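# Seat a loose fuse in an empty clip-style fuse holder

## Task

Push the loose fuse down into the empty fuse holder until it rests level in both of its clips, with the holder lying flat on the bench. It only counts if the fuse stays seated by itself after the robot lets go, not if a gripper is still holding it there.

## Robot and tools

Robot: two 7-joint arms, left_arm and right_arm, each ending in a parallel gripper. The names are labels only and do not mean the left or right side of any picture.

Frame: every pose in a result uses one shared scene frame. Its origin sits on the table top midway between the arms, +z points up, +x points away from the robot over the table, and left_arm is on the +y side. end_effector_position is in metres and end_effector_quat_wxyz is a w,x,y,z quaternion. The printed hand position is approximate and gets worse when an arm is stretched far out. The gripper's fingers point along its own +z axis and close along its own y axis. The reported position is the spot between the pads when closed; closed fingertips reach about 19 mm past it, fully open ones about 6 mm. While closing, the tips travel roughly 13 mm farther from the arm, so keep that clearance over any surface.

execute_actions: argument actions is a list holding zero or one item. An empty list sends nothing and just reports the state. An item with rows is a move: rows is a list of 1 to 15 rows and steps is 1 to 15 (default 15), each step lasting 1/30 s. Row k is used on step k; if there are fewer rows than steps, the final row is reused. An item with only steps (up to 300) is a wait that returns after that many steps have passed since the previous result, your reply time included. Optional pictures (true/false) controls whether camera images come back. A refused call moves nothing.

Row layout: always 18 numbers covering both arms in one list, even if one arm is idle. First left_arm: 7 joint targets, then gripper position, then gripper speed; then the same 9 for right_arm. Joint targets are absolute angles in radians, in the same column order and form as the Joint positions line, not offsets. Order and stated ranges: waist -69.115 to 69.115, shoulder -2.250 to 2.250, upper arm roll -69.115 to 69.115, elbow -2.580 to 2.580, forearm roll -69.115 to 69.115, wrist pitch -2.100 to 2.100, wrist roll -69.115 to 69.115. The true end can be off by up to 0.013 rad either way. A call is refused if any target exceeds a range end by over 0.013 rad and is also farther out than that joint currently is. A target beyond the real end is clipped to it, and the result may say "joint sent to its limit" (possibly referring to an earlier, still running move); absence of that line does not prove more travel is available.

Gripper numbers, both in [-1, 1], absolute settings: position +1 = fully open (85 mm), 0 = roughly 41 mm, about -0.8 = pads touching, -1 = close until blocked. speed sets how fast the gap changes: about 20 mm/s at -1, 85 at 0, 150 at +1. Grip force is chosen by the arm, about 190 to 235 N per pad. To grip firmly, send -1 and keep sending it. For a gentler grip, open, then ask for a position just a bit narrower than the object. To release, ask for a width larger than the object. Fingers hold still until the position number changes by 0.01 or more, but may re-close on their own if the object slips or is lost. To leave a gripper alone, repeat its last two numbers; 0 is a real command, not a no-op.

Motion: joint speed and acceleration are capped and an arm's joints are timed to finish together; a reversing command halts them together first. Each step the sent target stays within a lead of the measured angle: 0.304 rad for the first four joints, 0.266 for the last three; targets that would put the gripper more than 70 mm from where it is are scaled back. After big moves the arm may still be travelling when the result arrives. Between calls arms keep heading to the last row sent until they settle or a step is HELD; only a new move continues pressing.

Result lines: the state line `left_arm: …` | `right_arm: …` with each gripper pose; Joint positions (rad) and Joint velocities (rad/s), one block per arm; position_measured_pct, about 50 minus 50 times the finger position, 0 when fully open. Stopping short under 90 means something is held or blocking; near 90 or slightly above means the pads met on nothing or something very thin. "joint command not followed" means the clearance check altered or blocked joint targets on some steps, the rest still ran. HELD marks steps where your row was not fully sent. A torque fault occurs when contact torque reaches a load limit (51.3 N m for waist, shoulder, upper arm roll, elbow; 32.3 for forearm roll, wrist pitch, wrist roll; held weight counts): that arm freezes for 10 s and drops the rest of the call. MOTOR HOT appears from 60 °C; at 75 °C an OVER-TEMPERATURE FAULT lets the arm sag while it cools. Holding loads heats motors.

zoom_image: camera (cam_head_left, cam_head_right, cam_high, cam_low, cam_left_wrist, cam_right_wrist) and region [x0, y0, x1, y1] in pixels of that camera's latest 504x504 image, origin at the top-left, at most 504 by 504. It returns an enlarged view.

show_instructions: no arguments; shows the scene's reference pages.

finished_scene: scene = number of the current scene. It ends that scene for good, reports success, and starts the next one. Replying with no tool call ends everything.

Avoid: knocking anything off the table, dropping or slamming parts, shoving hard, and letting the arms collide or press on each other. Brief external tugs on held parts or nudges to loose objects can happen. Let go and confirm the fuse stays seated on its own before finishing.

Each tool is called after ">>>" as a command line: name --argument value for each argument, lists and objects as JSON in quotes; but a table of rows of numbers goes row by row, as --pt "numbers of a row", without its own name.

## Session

>>> show_instructions

>>> execute_actions --actions '[]'

Reference images for this scene: Clip fuse holder page 1, Clip fuse holder page 2.

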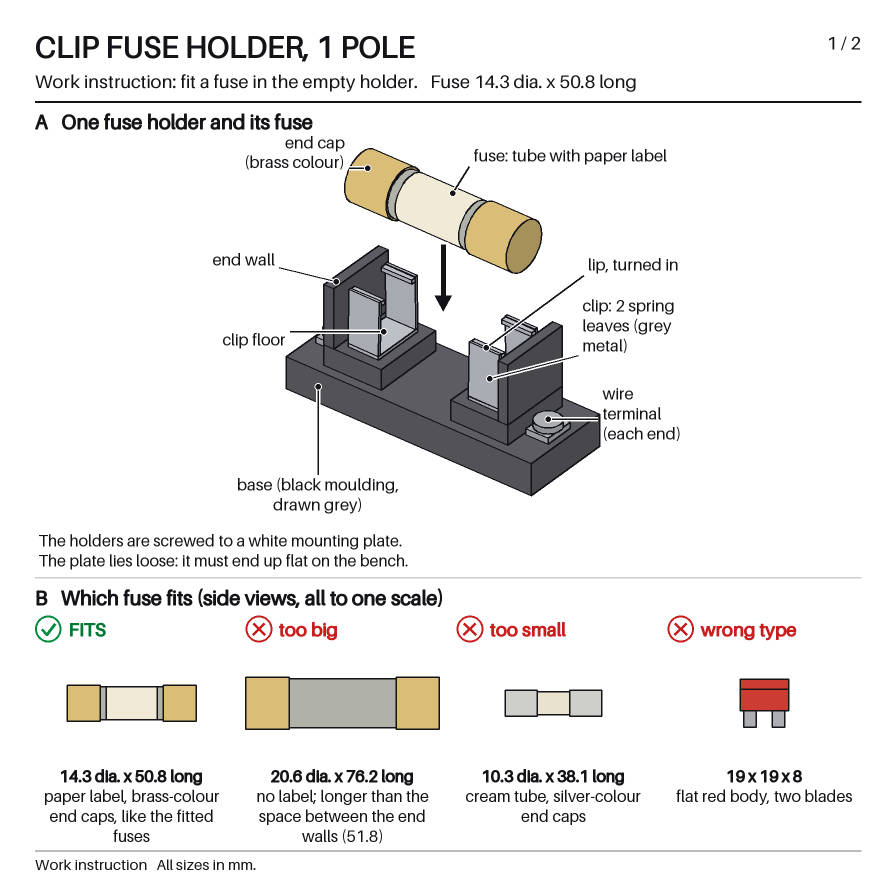

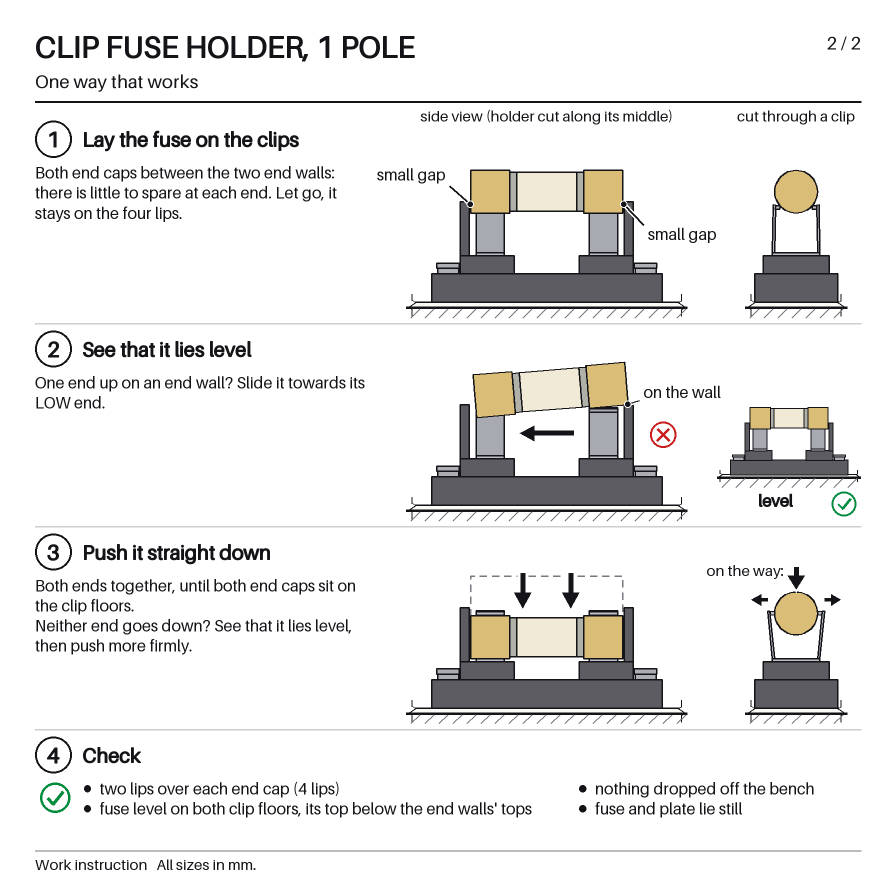

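Scene clock: 0.00 s of 4306.00 s.
left_arm: end_effector_position=(+0.4831, +0.8514, +0.2467) position_measured_pct=0.0 end_effector_quat_wxyz=(-0.018, +0.938, -0.341, +0.054) | right_arm: end_effector_position=(+0.4279, -0.2698, +0.1993) position_measured_pct=0.0 end_effector_quat_wxyz=(-0.002, -0.008, +1.000, -0.001)
Joint positions: left_arm=[-1.064  0.893 -0.287  0.666  0.322  1.548  2.973] | right_arm=[-0.058  0.432  0.002  1.66   0.001  1.055  1.519]
Joint velocities: left_arm=[ 0.001 -0.    -0.003  0.     0.001  0.     0.001] | right_arm=[-0. -0. -0. -0. -0.  0. -0.]

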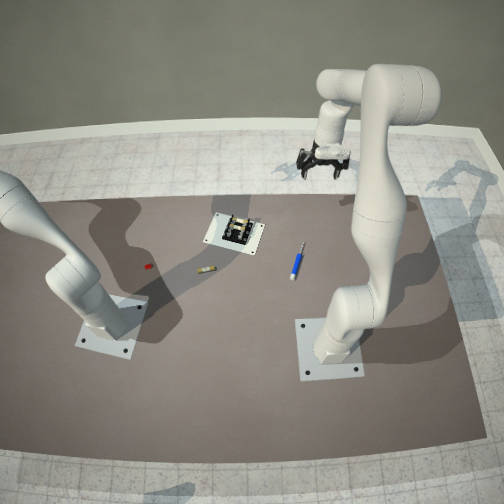

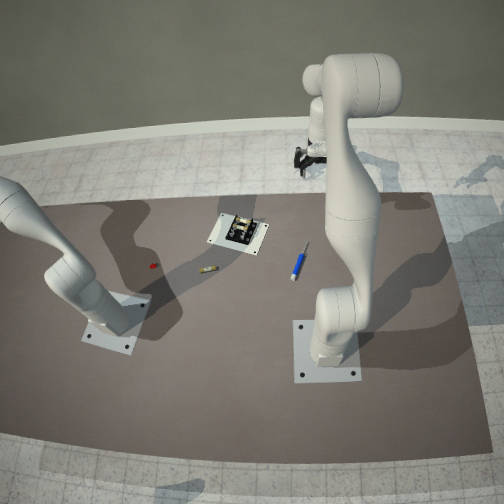

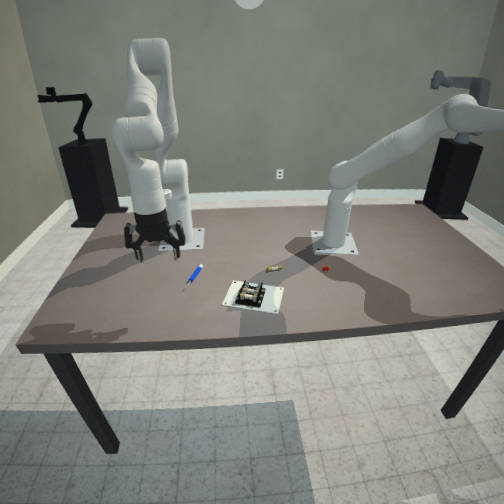

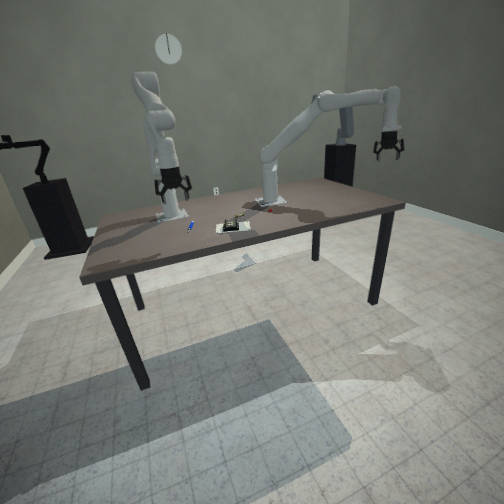

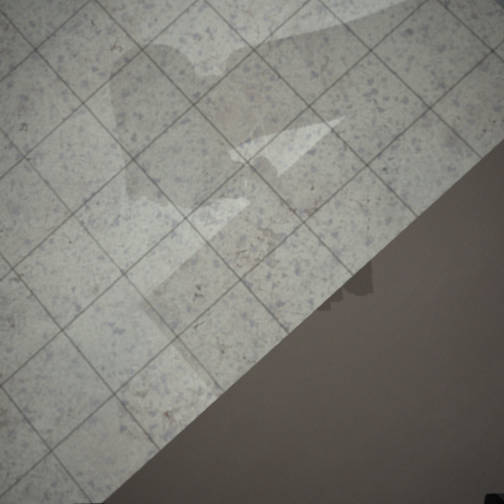

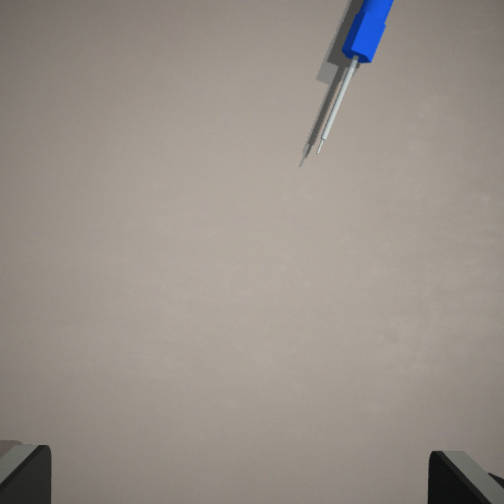

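>>> zoom_image --camera "cam_head_left" --region '[130, 200, 300, 310]'

Region (130, 200, 300, 310) of cam_head_left's 504x504 image, scaled by 2.965, with more detail than that image has; it fills the top 326 rows of this view, and the rest is white.

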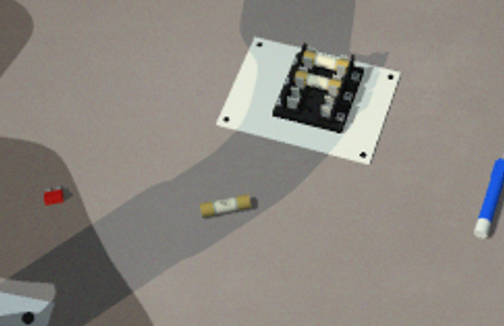

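>>> execute_actions --actions '[{"rows": [[-1.064, 0.893, -0.287, 0.666, 0.322, 1.548, 2.973, 1, 0, -0.9742, 0.4803, 0.0, 1.8512, 0.0, 0.8101, 2.387, 1, 0]], "steps": 15}]' --pictures false

>>> execute_actions --actions '[{"steps": 36}]'

Scene clock: 2.63 s of 4306.00 s.
left_arm: end_effector_position=(+0.4827, +0.8514, +0.2465) position_measured_pct=0.0 end_effector_quat_wxyz=(-0.018, +0.939, -0.340, +0.054) | right_arm: end_effector_position=(+0.3801, -0.1156, +0.1460) position_measured_pct=0.0 end_effector_quat_wxyz=(-0.000, -0.343, +0.939, -0.001)
Joint positions: left_arm=[-1.064  0.893 -0.287  0.666  0.322  1.548  2.973] | right_arm=[-0.428  0.469  0.001  1.804  0.     0.87   1.833]
Joint velocities: left_arm=[ 0.002  0.001 -0.    -0.    -0.001 -0.    -0.001] | right_arm=[-0.959  0.046 -0.006  0.182 -0.002 -0.231  0.839]
Steps of this call (steps 1 to 64: nothing new was sent; steps 65 to 79: all 15 steps of this action). Readings (joint positions | what the end effector reports):
65: left_arm=[-1.064 0.893 -0.287 0.666 0.322 1.548 2.973] | right_arm=[-0.060 0.432 0.002 1.661 0.001 1.054 1.519] | left_arm position_measured_pct=0.0 | right_arm position_measured_pct=0.0
66: left_arm=[-1.064 0.893 -0.287 0.666 0.322 1.548 2.973] | right_arm=[-0.067 0.432 0.003 1.664 0.001 1.050 1.523] | left_arm position_measured_pct=0.0 | right_arm position_measured_pct=0.0
68: left_arm=[-1.064 0.893 -0.287 0.666 0.322 1.548 2.973] | right_arm=[-0.097 0.437 0.004 1.680 0.002 1.028 1.547] | left_arm position_measured_pct=0.0 | right_arm position_measured_pct=0.0
72: left_arm=[-1.064 0.893 -0.287 0.666 0.322 1.548 2.973] | right_arm=[-0.209 0.452 0.003 1.739 0.001 0.953 1.641] | left_arm position_measured_pct=0.0 | right_arm position_measured_pct=0.0
79: the state above

Scene clock: 3.83 s of 4306.00 s.
left_arm: end_effector_position=(+0.4827, +0.8514, +0.2465) position_measured_pct=0.0 end_effector_quat_wxyz=(-0.018, +0.939, -0.340, +0.054) | right_arm: end_effector_position=(+0.2341, +0.0630, +0.1299) position_measured_pct=0.0 end_effector_quat_wxyz=(+0.000, +0.784, -0.621, -0.000)
Joint positions: left_arm=[-1.064  0.893 -0.287  0.666  0.322  1.548  2.973] | right_arm=[-0.974  0.48  -0.     1.851 -0.     0.81   2.387]
Joint velocities: left_arm=[-0.002 -0.    -0.    -0.     0.    -0.     0.001] | right_arm=[ 0.     0.     0.    -0.001 -0.     0.     0.002]
Steps of this call (steps 1 to 36: the robot went on to your last target). Readings (joint positions | what the end effector reports):
1: left_arm=[-1.064 0.893 -0.287 0.666 0.322 1.548 2.973] | right_arm=[-0.460 0.470 0.001 1.810 0.000 0.862 1.861] | left_arm position_measured_pct=0.0 | right_arm position_measured_pct=0.0
2: left_arm=[-1.064 0.893 -0.287 0.666 0.322 1.548 2.973] | right_arm=[-0.492 0.471 0.001 1.815 0.000 0.856 1.889] | left_arm position_measured_pct=0.0 | right_arm position_measured_pct=0.0
4: left_arm=[-1.064 0.893 -0.287 0.666 0.322 1.548 2.973] | right_arm=[-0.557 0.474 0.001 1.823 0.000 0.845 1.946] | left_arm position_measured_pct=0.0 | right_arm position_measured_pct=0.0
8: left_arm=[-1.064 0.893 -0.287 0.666 0.322 1.548 2.973] | right_arm=[-0.687 0.476 0.000 1.834 0.000 0.831 2.060] | left_arm position_measured_pct=0.0 | right_arm position_measured_pct=0.0
36: the state above

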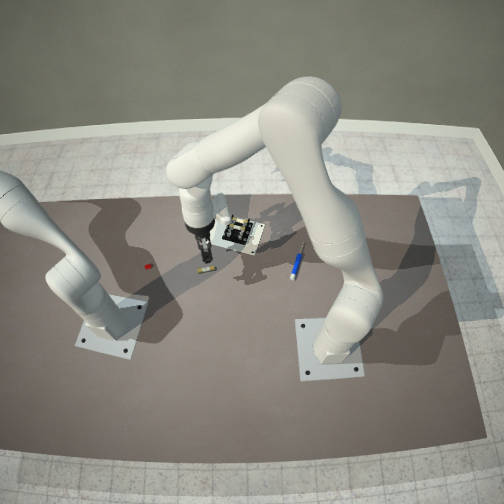

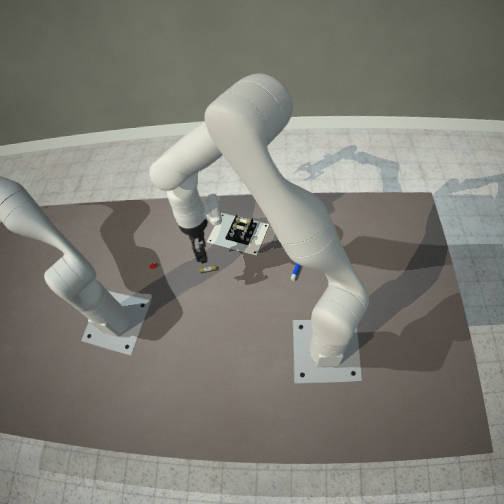

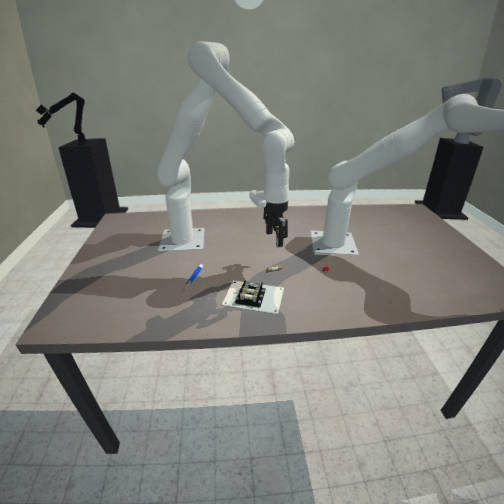

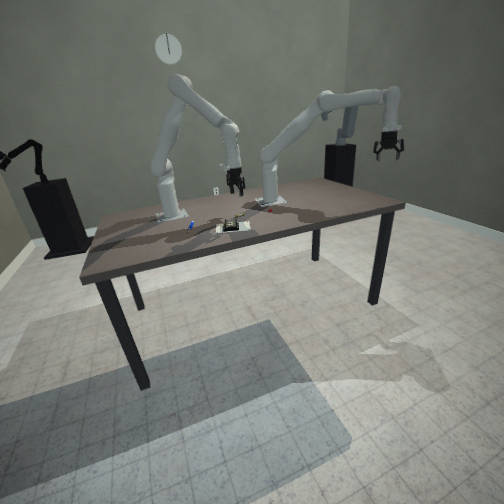

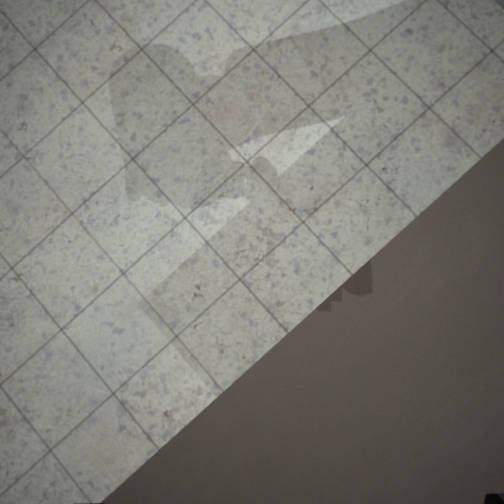

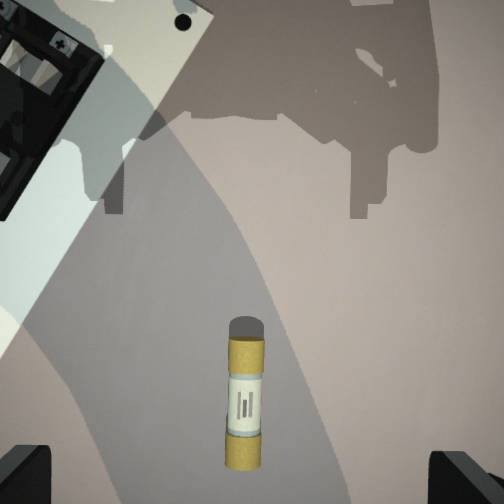

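>>> execute_actions --actions '[{"rows": [[-1.064, 0.893, -0.287, 0.666, 0.322, 1.548, 2.973, 1, 0, -0.9853, 0.6937, 0.0, 1.9233, 0.0, 0.5246, 2.3577, -0.2, 1]], "steps": 15}]' --pictures false

>>> execute_actions --actions '[{"steps": 12}]'

>>> zoom_image --camera "cam_right_wrist" --region '[130, 334, 350, 504]'

Scene clock: 5.80 s of 4306.00 s.
left_arm: end_effector_position=(+0.4827, +0.8514, +0.2465) position_measured_pct=0.0 end_effector_quat_wxyz=(-0.018, +0.939, -0.340, +0.054) | right_arm: end_effector_position=(+0.2333, +0.0704, +0.0269) position_measured_pct=58.3 end_effector_quat_wxyz=(-0.002, +0.778, -0.628, -0.000)
Joint positions: left_arm=[-1.064  0.893 -0.287  0.666  0.322  1.548  2.973] | right_arm=[-0.985  0.689 -0.     1.923 -0.     0.525  2.358]
Joint velocities: left_arm=[ 0.     0.001  0.001 -0.    -0.001  0.    -0.   ] | right_arm=[-0.002  0.039  0.002 -0.001  0.    -0.011 -0.002]
Steps of this call (steps 1 to 15: the robot went on to your last target; steps 16 to 44: nothing new was sent; steps 45 to 59: all 15 steps of this action). Readings (joint positions | what the end effector reports):
45: left_arm=[-1.064 0.893 -0.287 0.666 0.322 1.548 2.973] | right_arm=[-0.974 0.482 0.000 1.851 0.000 0.809 2.387] | left_arm position_measured_pct=0.0 | right_arm position_measured_pct=0.0
46: left_arm=[-1.064 0.893 -0.287 0.666 0.322 1.548 2.973] | right_arm=[-0.975 0.488 0.000 1.853 0.000 0.803 2.386] | left_arm position_measured_pct=0.0 | right_arm position_measured_pct=0.8
48: left_arm=[-1.064 0.893 -0.287 0.666 0.322 1.548 2.973] | right_arm=[-0.976 0.518 0.000 1.861 0.000 0.769 2.383] | left_arm position_measured_pct=0.0 | right_arm position_measured_pct=7.9
52: left_arm=[-1.064 0.893 -0.287 0.666 0.322 1.548 2.973] | right_arm=[-0.982 0.623 0.000 1.897 0.000 0.628 2.368] | left_arm position_measured_pct=0.0 | right_arm position_measured_pct=28.2
59: the state above

Scene clock: 6.20 s of 4306.00 s.
left_arm: end_effector_position=(+0.4827, +0.8514, +0.2465) position_measured_pct=0.0 end_effector_quat_wxyz=(-0.018, +0.939, -0.340, +0.054) | right_arm: end_effector_position=(+0.2327, +0.0695, +0.0250) position_measured_pct=59.9 end_effector_quat_wxyz=(-0.000, +0.778, -0.628, -0.000)
Joint positions: left_arm=[-1.064  0.893 -0.287  0.666  0.322  1.548  2.973] | right_arm=[-0.985  0.694 -0.     1.923  0.     0.525  2.358]
Joint velocities: left_arm=[-0.     0.001  0.001  0.     0.002  0.001 -0.001] | right_arm=[-0.001  0.001 -0.    -0.     0.    -0.     0.   ]
Steps of this call (steps 1 to 12: the robot went on to your last target). Readings (joint positions | what the end effector reports):
1: left_arm=[-1.064 0.893 -0.287 0.666 0.322 1.548 2.973] | right_arm=[-0.985 0.690 -0.000 1.923 0.000 0.525 2.358] | left_arm position_measured_pct=0.0 | right_arm position_measured_pct=59.1
2: left_arm=[-1.064 0.893 -0.287 0.666 0.322 1.548 2.973] | right_arm=[-0.985 0.691 -0.000 1.923 0.000 0.525 2.358] | left_arm position_measured_pct=0.0 | right_arm position_measured_pct=59.5
4: left_arm=[-1.064 0.893 -0.287 0.666 0.322 1.548 2.973] | right_arm=[-0.985 0.692 -0.000 1.923 -0.000 0.525 2.358] | left_arm position_measured_pct=0.0 | right_arm position_measured_pct=59.9
8: left_arm=[-1.064 0.893 -0.287 0.666 0.322 1.548 2.973] | right_arm=[-0.985 0.693 -0.000 1.923 -0.000 0.525 2.358] | left_arm position_measured_pct=0.0 | right_arm position_measured_pct=59.9
12: the state above

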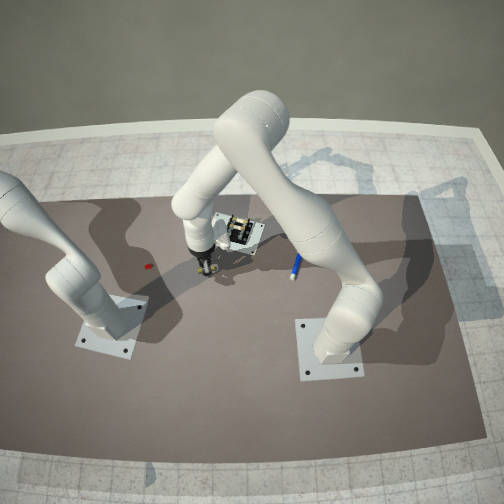

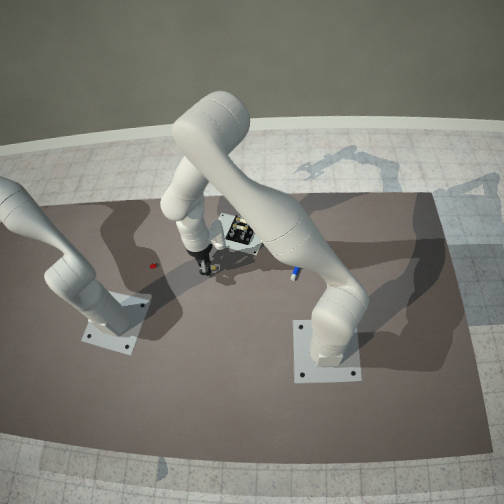

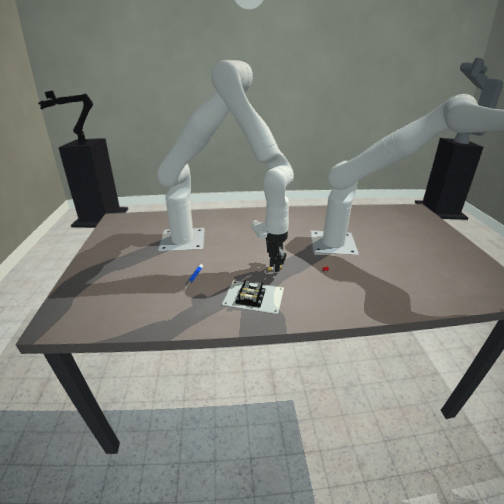

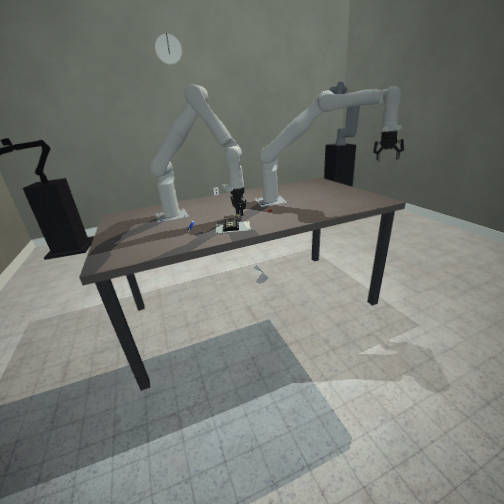

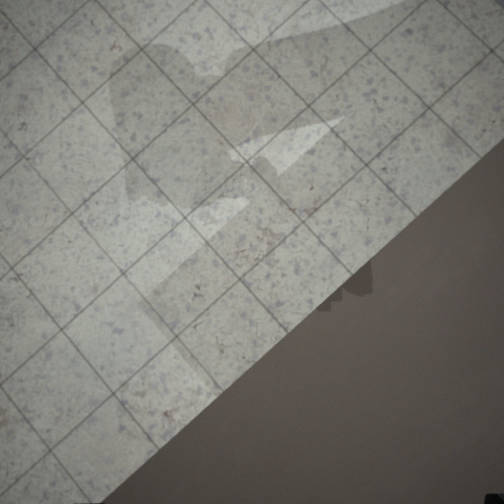

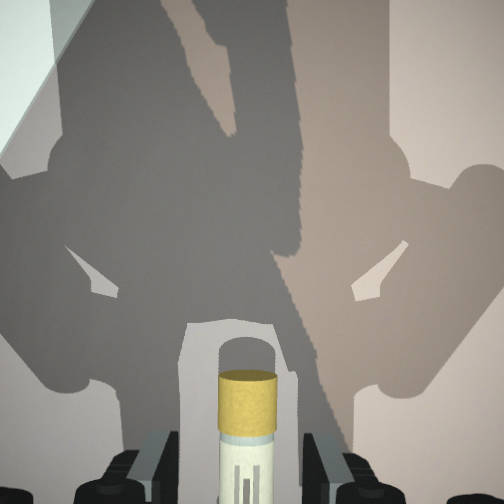

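Region (130, 334, 350, 504) of cam_right_wrist's 504x504 image, scaled by 2.291; it fills the top 389 rows of this view, and the rest is white.

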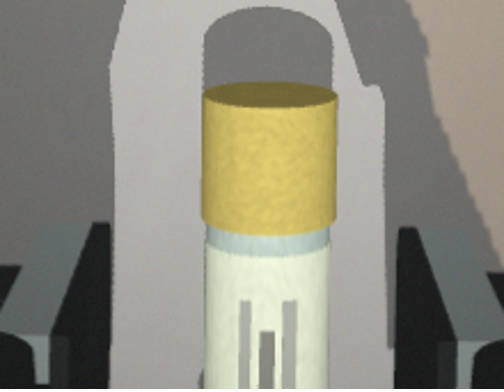

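>>> execute_actions --actions '[{"rows": [[-1.064, 0.893, -0.287, 0.666, 0.322, 1.548, 2.973, 1, 0, -0.9897, 0.7008, 0.0, 1.9262, 0.0, 0.5146, 2.3533, -0.2, 1]], "steps": 9}]' --pictures false

>>> execute_actions --actions '[{"rows": [[-1.064, 0.893, -0.287, 0.666, 0.322, 1.548, 2.973, 1, 0, -0.9897, 0.7008, 0.0, 1.9262, 0.0, 0.5146, 2.3533, -1, -0.3]], "steps": 15}]' --pictures false

Scene clock: 7.90 s of 4306.00 s.
left_arm: end_effector_position=(+0.4827, +0.8514, +0.2465) position_measured_pct=0.0 end_effector_quat_wxyz=(-0.018, +0.939, -0.340, +0.054) | right_arm: end_effector_position=(+0.2310, +0.0703, +0.0215) position_measured_pct=59.9 end_effector_quat_wxyz=(-0.000, +0.778, -0.628, -0.000)
Joint positions: left_arm=[-1.064  0.893 -0.287  0.666  0.322  1.548  2.973] | right_arm=[-0.99   0.701  0.     1.926  0.     0.515  2.353]
Joint velocities: left_arm=[-0.001 -0.001 -0.     0.    -0.     0.     0.   ] | right_arm=[-0.     0.001  0.     0.    -0.     0.    -0.001]
Steps of this call (steps 1 to 15: the robot went on to your last target; steps 16 to 42: nothing new was sent; steps 43 to 51: all 9 steps of this action). Readings (joint positions | what the end effector reports):
43: left_arm=[-1.064 0.893 -0.287 0.666 0.322 1.548 2.973] | right_arm=[-0.986 0.695 0.000 1.924 0.000 0.523 2.357] | left_arm position_measured_pct=0.0 | right_arm position_measured_pct=59.9
44: left_arm=[-1.064 0.893 -0.287 0.666 0.322 1.548 2.973] | right_arm=[-0.989 0.699 0.001 1.925 0.000 0.519 2.355] | left_arm position_measured_pct=0.0 | right_arm position_measured_pct=59.9
46: left_arm=[-1.064 0.893 -0.287 0.666 0.322 1.548 2.973] | right_arm=[-0.989 0.700 -0.000 1.926 -0.000 0.515 2.353] | left_arm position_measured_pct=0.0 | right_arm position_measured_pct=59.9
50: left_arm=[-1.064 0.893 -0.287 0.666 0.322 1.548 2.973] | right_arm=[-0.990 0.701 -0.000 1.926 0.000 0.515 2.353] | left_arm position_measured_pct=0.0 | right_arm position_measured_pct=59.9
51: the state above

Scene clock: 8.40 s of 4306.00 s.
left_arm: end_effector_position=(+0.4827, +0.8514, +0.2465) position_measured_pct=0.0 end_effector_quat_wxyz=(-0.018, +0.939, -0.340, +0.054) | right_arm: end_effector_position=(+0.2311, +0.0704, +0.0218) position_measured_pct=81.7 end_effector_quat_wxyz=(-0.000, +0.778, -0.628, -0.000)
Joint positions: left_arm=[-1.064  0.893 -0.287  0.666  0.322  1.548  2.973] | right_arm=[-0.99   0.7    0.     1.926 -0.     0.515  2.353]
Joint velocities: left_arm=[-0.002 -0.001  0.001  0.     0.002  0.     0.   ] | right_arm=[-0.     0.    -0.    -0.     0.    -0.001 -0.002]
Steps of this call (steps 1 to 15: all 15 steps of this action). Readings (joint positions | what the end effector reports):
1: left_arm=[-1.064 0.893 -0.287 0.666 0.322 1.548 2.973] | right_arm=[-0.990 0.701 0.000 1.926 0.000 0.515 2.353] | left_arm position_measured_pct=0.0 | right_arm position_measured_pct=59.9
2: left_arm=[-1.064 0.893 -0.287 0.666 0.322 1.548 2.973] | right_arm=[-0.990 0.701 -0.000 1.926 -0.000 0.515 2.353] | left_arm position_measured_pct=0.0 | right_arm position_measured_pct=60.3
4: left_arm=[-1.064 0.893 -0.287 0.666 0.322 1.548 2.973] | right_arm=[-0.990 0.701 -0.000 1.926 -0.000 0.515 2.353] | left_arm position_measured_pct=0.0 | right_arm position_measured_pct=63.5
8: left_arm=[-1.064 0.893 -0.287 0.666 0.322 1.548 2.973] | right_arm=[-0.990 0.701 -0.000 1.926 0.000 0.515 2.353] | left_arm position_measured_pct=0.0 | right_arm position_measured_pct=72.2
15: the state above

>>> execute_actions --actions '[{"rows": [[-1.064, 0.893, -0.287, 0.666, 0.322, 1.548, 2.973, 1, 0, -0.9897, 0.6, 0.0, 1.89, 0.0, 0.6516, 2.3533, -1, -0.3]], "steps": 8}]' --pictures false

>>> execute_actions --actions '[{"rows": [[-1.064, 0.893, -0.287, 0.666, 0.322, 1.548, 2.973, 1, 0, -0.657, 0.6179, 0.0, 1.8291, 0.0, 0.6946, 2.158, -1, -0.3]], "steps": 15}]' --pictures false

>>> execute_actions --actions '[{"steps": 18}]'

>>> zoom_image --camera "cam_right_wrist" --region '[100, 282, 310, 452]'

Scene clock: 11.10 s of 4306.00 s.
left_arm: end_effector_position=(+0.4827, +0.8514, +0.2465) position_measured_pct=0.0 end_effector_quat_wxyz=(-0.018, +0.939, -0.340, +0.054) | right_arm: end_effector_position=(+0.2323, +0.0724, +0.0679) position_measured_pct=81.7 end_effector_quat_wxyz=(+0.000, +0.778, -0.628, +0.000)
Joint positions: left_arm=[-1.064  0.893 -0.287  0.666  0.322  1.548  2.973] | right_arm=[-0.99   0.606  0.     1.891  0.     0.644  2.353]
Joint velocities: left_arm=[-0.003  0.002  0.     0.     0.001  0.001  0.   ] | right_arm=[ 0.    -0.116  0.001 -0.068  0.     0.251  0.   ]
Steps of this call (steps 1 to 15: the robot went on to your last target; steps 16 to 73: nothing new was sent; steps 74 to 81: all 8 steps of this action). Readings (joint positions | what the end effector reports):
74: left_arm=[-1.064 0.893 -0.287 0.666 0.322 1.548 2.973] | right_arm=[-0.990 0.699 0.000 1.926 0.000 0.516 2.353] | left_arm position_measured_pct=0.0 | right_arm position_measured_pct=81.7
75: left_arm=[-1.064 0.893 -0.287 0.666 0.322 1.548 2.973] | right_arm=[-0.990 0.692 -0.000 1.924 -0.000 0.523 2.353] | left_arm position_measured_pct=0.0 | right_arm position_measured_pct=81.7
77: left_arm=[-1.064 0.893 -0.287 0.666 0.322 1.548 2.973] | right_arm=[-0.990 0.663 -0.000 1.915 -0.000 0.559 2.353] | left_arm position_measured_pct=0.0 | right_arm position_measured_pct=81.7
81: the state above

Scene clock: 11.60 s of 4306.00 s.
left_arm: end_effector_position=(+0.4827, +0.8514, +0.2465) position_measured_pct=0.0 end_effector_quat_wxyz=(-0.018, +0.939, -0.340, +0.054) | right_arm: end_effector_position=(+0.3416, -0.0148, +0.0750) position_measured_pct=81.7 end_effector_quat_wxyz=(+0.000, -0.594, +0.804, -0.001)
Joint positions: left_arm=[-1.064  0.893 -0.287  0.666  0.322  1.548  2.973] | right_arm=[-0.672  0.617  0.003  1.83   0.001  0.693  2.163]
Joint velocities: left_arm=[ 0.     0.001 -0.001  0.    -0.001  0.     0.001] | right_arm=[ 0.232  0.008  0.008 -0.041  0.002  0.029 -0.159]
Steps of this call (steps 1 to 15: all 15 steps of this action). Readings (joint positions | what the end effector reports):
1: left_arm=[-1.064 0.893 -0.287 0.666 0.322 1.548 2.973] | right_arm=[-0.988 0.605 -0.000 1.889 -0.000 0.650 2.353] | left_arm position_measured_pct=0.0 | right_arm position_measured_pct=81.7
2: left_arm=[-1.064 0.893 -0.287 0.666 0.322 1.548 2.973] | right_arm=[-0.981 0.605 -0.001 1.887 -0.001 0.653 2.350] | left_arm position_measured_pct=0.0 | right_arm position_measured_pct=81.7
4: left_arm=[-1.064 0.893 -0.287 0.666 0.322 1.548 2.973] | right_arm=[-0.951 0.605 -0.003 1.881 -0.001 0.661 2.333] | left_arm position_measured_pct=0.0 | right_arm position_measured_pct=81.7
8: left_arm=[-1.064 0.893 -0.287 0.666 0.322 1.548 2.973] | right_arm=[-0.836 0.610 -0.001 1.859 -0.000 0.674 2.265] | left_arm position_measured_pct=0.0 | right_arm position_measured_pct=81.7
15: the state above

Scene clock: 12.20 s of 4306.00 s.
left_arm: end_effector_position=(+0.4827, +0.8514, +0.2465) position_measured_pct=0.0 end_effector_quat_wxyz=(-0.018, +0.939, -0.340, +0.054) | right_arm: end_effector_position=(+0.3448, -0.0189, +0.0749) position_measured_pct=81.7 end_effector_quat_wxyz=(-0.000, -0.587, +0.809, -0.000)
Joint positions: left_arm=[-1.064  0.893 -0.287  0.666  0.322  1.548  2.973] | right_arm=[-0.657  0.618  0.     1.829  0.     0.695  2.158]
Joint velocities: left_arm=[ 0.002 -0.    -0.001  0.     0.001 -0.001 -0.001] | right_arm=[-0.001 -0.001  0.    -0.     0.     0.001  0.   ]
Steps of this call (steps 1 to 18: the robot went on to your last target). Readings (joint positions | what the end effector reports):
1: left_arm=[-1.064 0.893 -0.287 0.666 0.322 1.548 2.973] | right_arm=[-0.667 0.617 0.003 1.830 0.001 0.694 2.159] | left_arm position_measured_pct=0.0 | right_arm position_measured_pct=81.7
2: left_arm=[-1.064 0.893 -0.287 0.666 0.322 1.548 2.973] | right_arm=[-0.665 0.617 0.002 1.829 0.001 0.694 2.158] | left_arm position_measured_pct=0.0 | right_arm position_measured_pct=81.7
4: left_arm=[-1.064 0.893 -0.287 0.666 0.322 1.548 2.973] | right_arm=[-0.662 0.618 0.000 1.829 0.000 0.695 2.158] | left_arm position_measured_pct=0.0 | right_arm position_measured_pct=81.7
8: left_arm=[-1.064 0.893 -0.287 0.666 0.322 1.548 2.973] | right_arm=[-0.658 0.618 0.000 1.829 0.000 0.695 2.158] | left_arm position_measured_pct=0.0 | right_arm position_measured_pct=81.7
18: the state above

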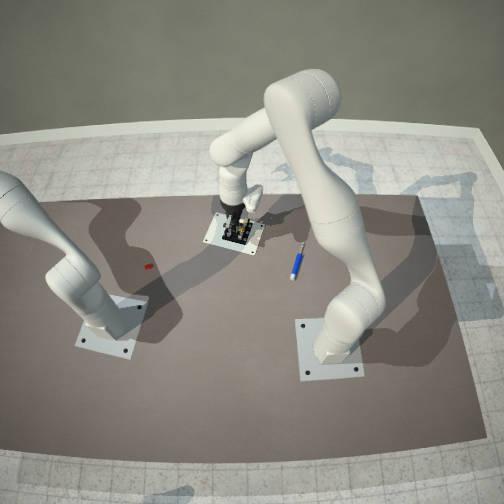

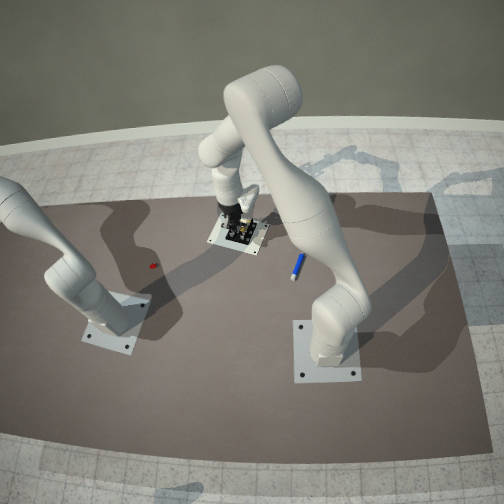

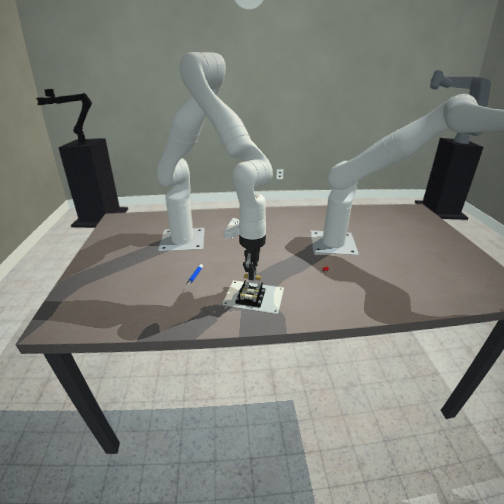

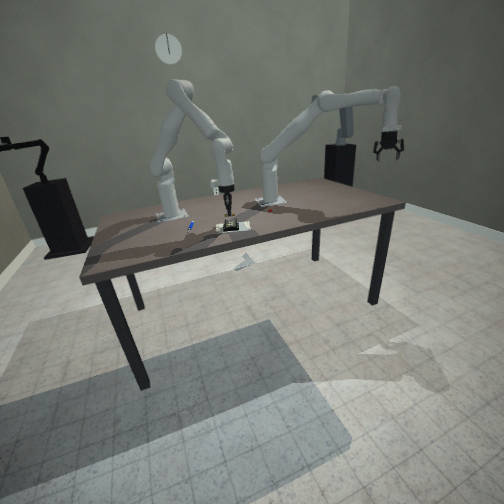

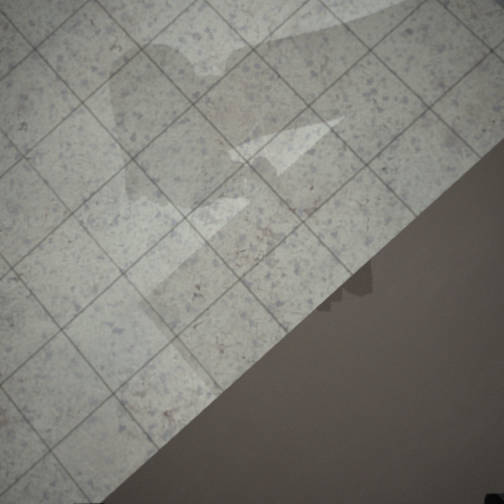

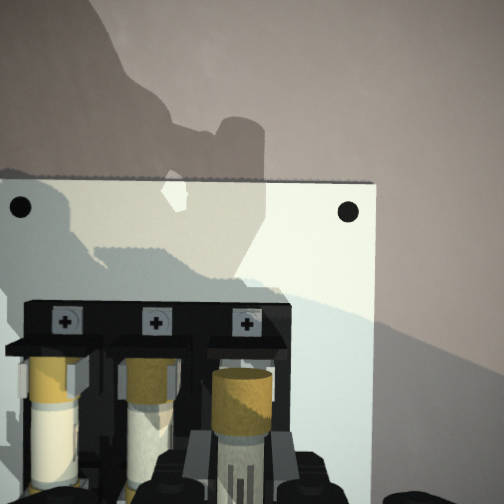

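Region (100, 282, 310, 452) of cam_right_wrist's 504x504 image, scaled by 2.400; it fills the top 408 rows of this view, and the rest is white.

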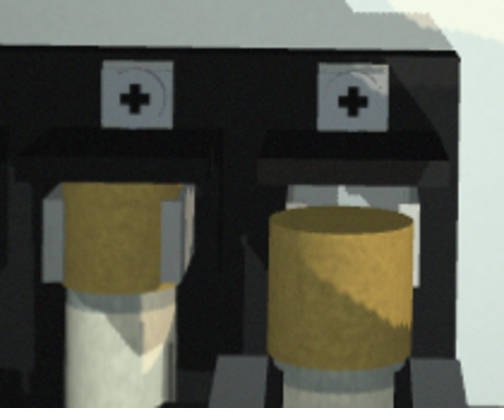

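>>> execute_actions --actions '[{"rows": [[-1.064, 0.893, -0.287, 0.666, 0.322, 1.548, 2.973, 1, 0, -0.6621, 0.6499, 0.0, 1.8381, 0.0, 0.6536, 2.1529, -1, -0.3]], "steps": 15}]' --pictures false

>>> execute_actions --actions '[{"steps": 6}]'

>>> zoom_image --camera "cam_right_wrist" --region '[100, 282, 310, 452]'

Scene clock: 14.17 s of 4306.00 s.
left_arm: end_effector_position=(+0.4827, +0.8514, +0.2465) position_measured_pct=0.0 end_effector_quat_wxyz=(-0.018, +0.939, -0.340, +0.054) | right_arm: end_effector_position=(+0.3441, -0.0166, +0.0590) position_measured_pct=81.7 end_effector_quat_wxyz=(+0.000, -0.587, +0.810, +0.000)
Joint positions: left_arm=[-1.064  0.893 -0.287  0.666  0.322  1.548  2.973] | right_arm=[-0.662  0.65  -0.     1.838 -0.     0.654  2.153]
Joint velocities: left_arm=[-0.001  0.001  0.001  0.     0.003  0.    -0.002] | right_arm=[ 0.     0.001  0.    -0.002  0.    -0.    -0.   ]
Steps of this call (steps 1 to 15: the robot went on to your last target; steps 16 to 44: nothing new was sent; steps 45 to 59: all 15 steps of this action). Readings (joint positions | what the end effector reports):
45: left_arm=[-1.064 0.893 -0.287 0.666 0.322 1.548 2.973] | right_arm=[-0.657 0.619 0.000 1.829 0.000 0.693 2.158] | left_arm position_measured_pct=0.0 | right_arm position_measured_pct=81.7
46: left_arm=[-1.064 0.893 -0.287 0.666 0.322 1.548 2.973] | right_arm=[-0.658 0.626 0.000 1.830 0.000 0.687 2.157] | left_arm position_measured_pct=0.0 | right_arm position_measured_pct=81.7
48: left_arm=[-1.064 0.893 -0.287 0.666 0.322 1.548 2.973] | right_arm=[-0.661 0.645 0.000 1.836 0.000 0.662 2.154] | left_arm position_measured_pct=0.0 | right_arm position_measured_pct=81.7
52: left_arm=[-1.064 0.893 -0.287 0.666 0.322 1.548 2.973] | right_arm=[-0.662 0.648 -0.000 1.838 -0.000 0.654 2.153] | left_arm position_measured_pct=0.0 | right_arm position_measured_pct=81.7
59: the state above

Scene clock: 14.37 s of 4306.00 s.
left_arm: end_effector_position=(+0.4827, +0.8514, +0.2465) position_measured_pct=0.0 end_effector_quat_wxyz=(-0.018, +0.939, -0.340, +0.054) | right_arm: end_effector_position=(+0.3441, -0.0166, +0.0589) position_measured_pct=81.7 end_effector_quat_wxyz=(+0.000, -0.587, +0.810, +0.000)
Joint positions: left_arm=[-1.064  0.893 -0.287  0.666  0.322  1.548  2.973] | right_arm=[-0.662  0.65  -0.     1.838  0.     0.654  2.153]
Joint velocities: left_arm=[-0.001  0.     0.003  0.     0.     0.     0.001] | right_arm=[ 0.001  0.    -0.     0.    -0.     0.    -0.   ]
Steps of this call (steps 1 to 6: the robot went on to your last target). Readings (joint positions | what the end effector reports):
1: left_arm=[-1.064 0.893 -0.287 0.666 0.322 1.548 2.973] | right_arm=[-0.662 0.650 -0.000 1.838 -0.000 0.654 2.153] | left_arm position_measured_pct=0.0 | right_arm position_measured_pct=81.7
2: left_arm=[-1.064 0.893 -0.287 0.666 0.322 1.548 2.973] | right_arm=[-0.662 0.650 -0.000 1.838 -0.000 0.654 2.153] | left_arm position_measured_pct=0.0 | right_arm position_measured_pct=81.7
4: left_arm=[-1.064 0.893 -0.287 0.666 0.322 1.548 2.973] | right_arm=[-0.662 0.650 -0.000 1.838 -0.000 0.654 2.153] | left_arm position_measured_pct=0.0 | right_arm position_measured_pct=81.7
6: the state above

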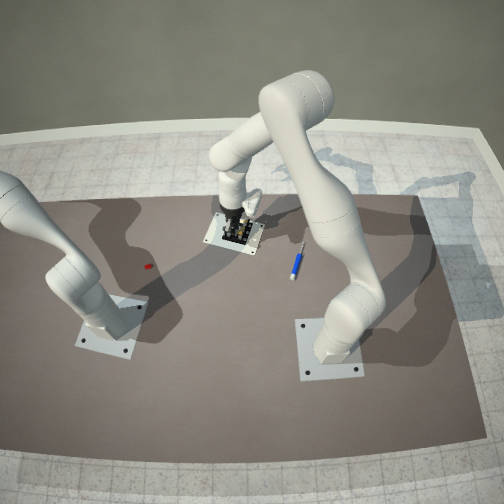

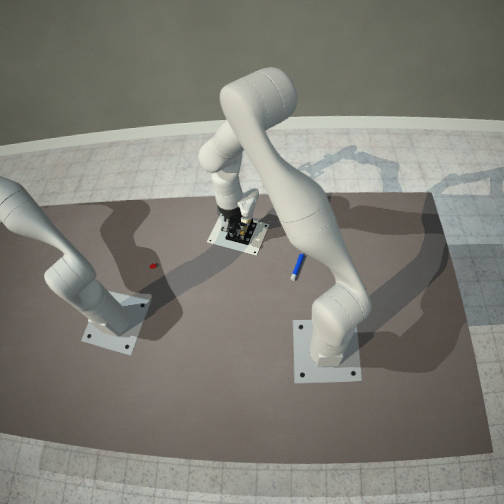

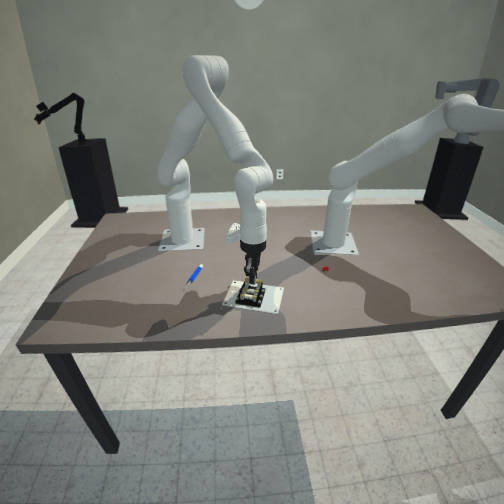

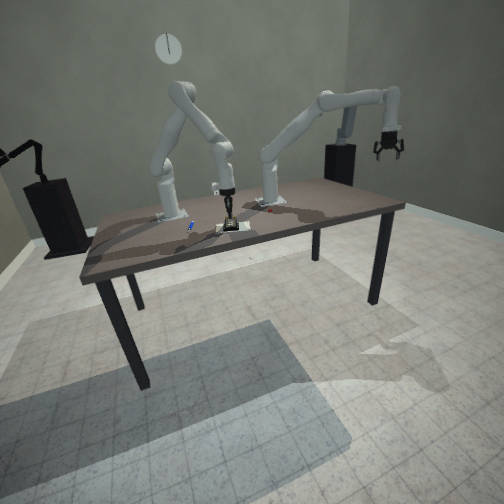

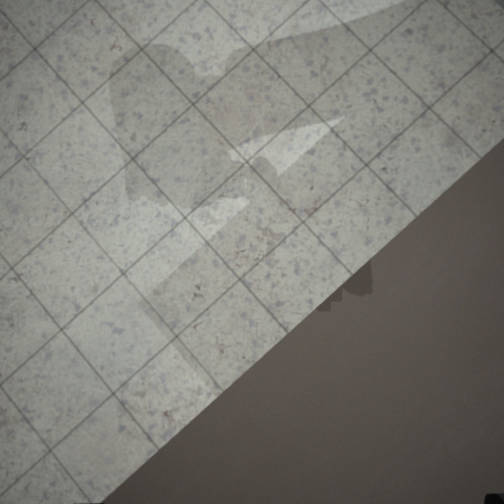

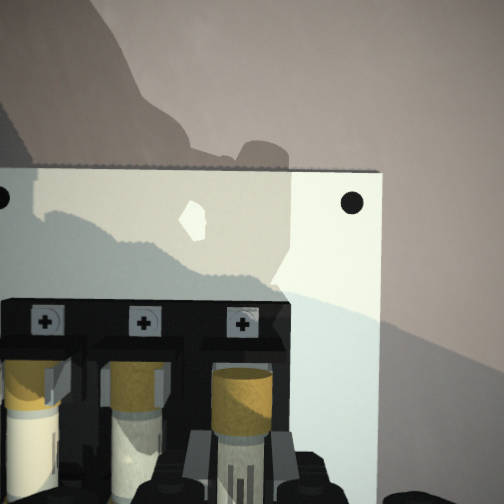

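Region (100, 282, 310, 452) of cam_right_wrist's 504x504 image, scaled by 2.400; it fills the top 408 rows of this view, and the rest is white.

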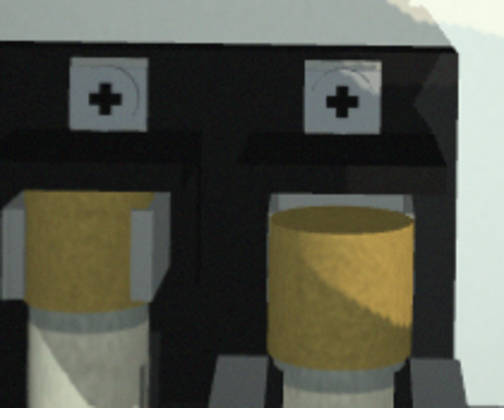

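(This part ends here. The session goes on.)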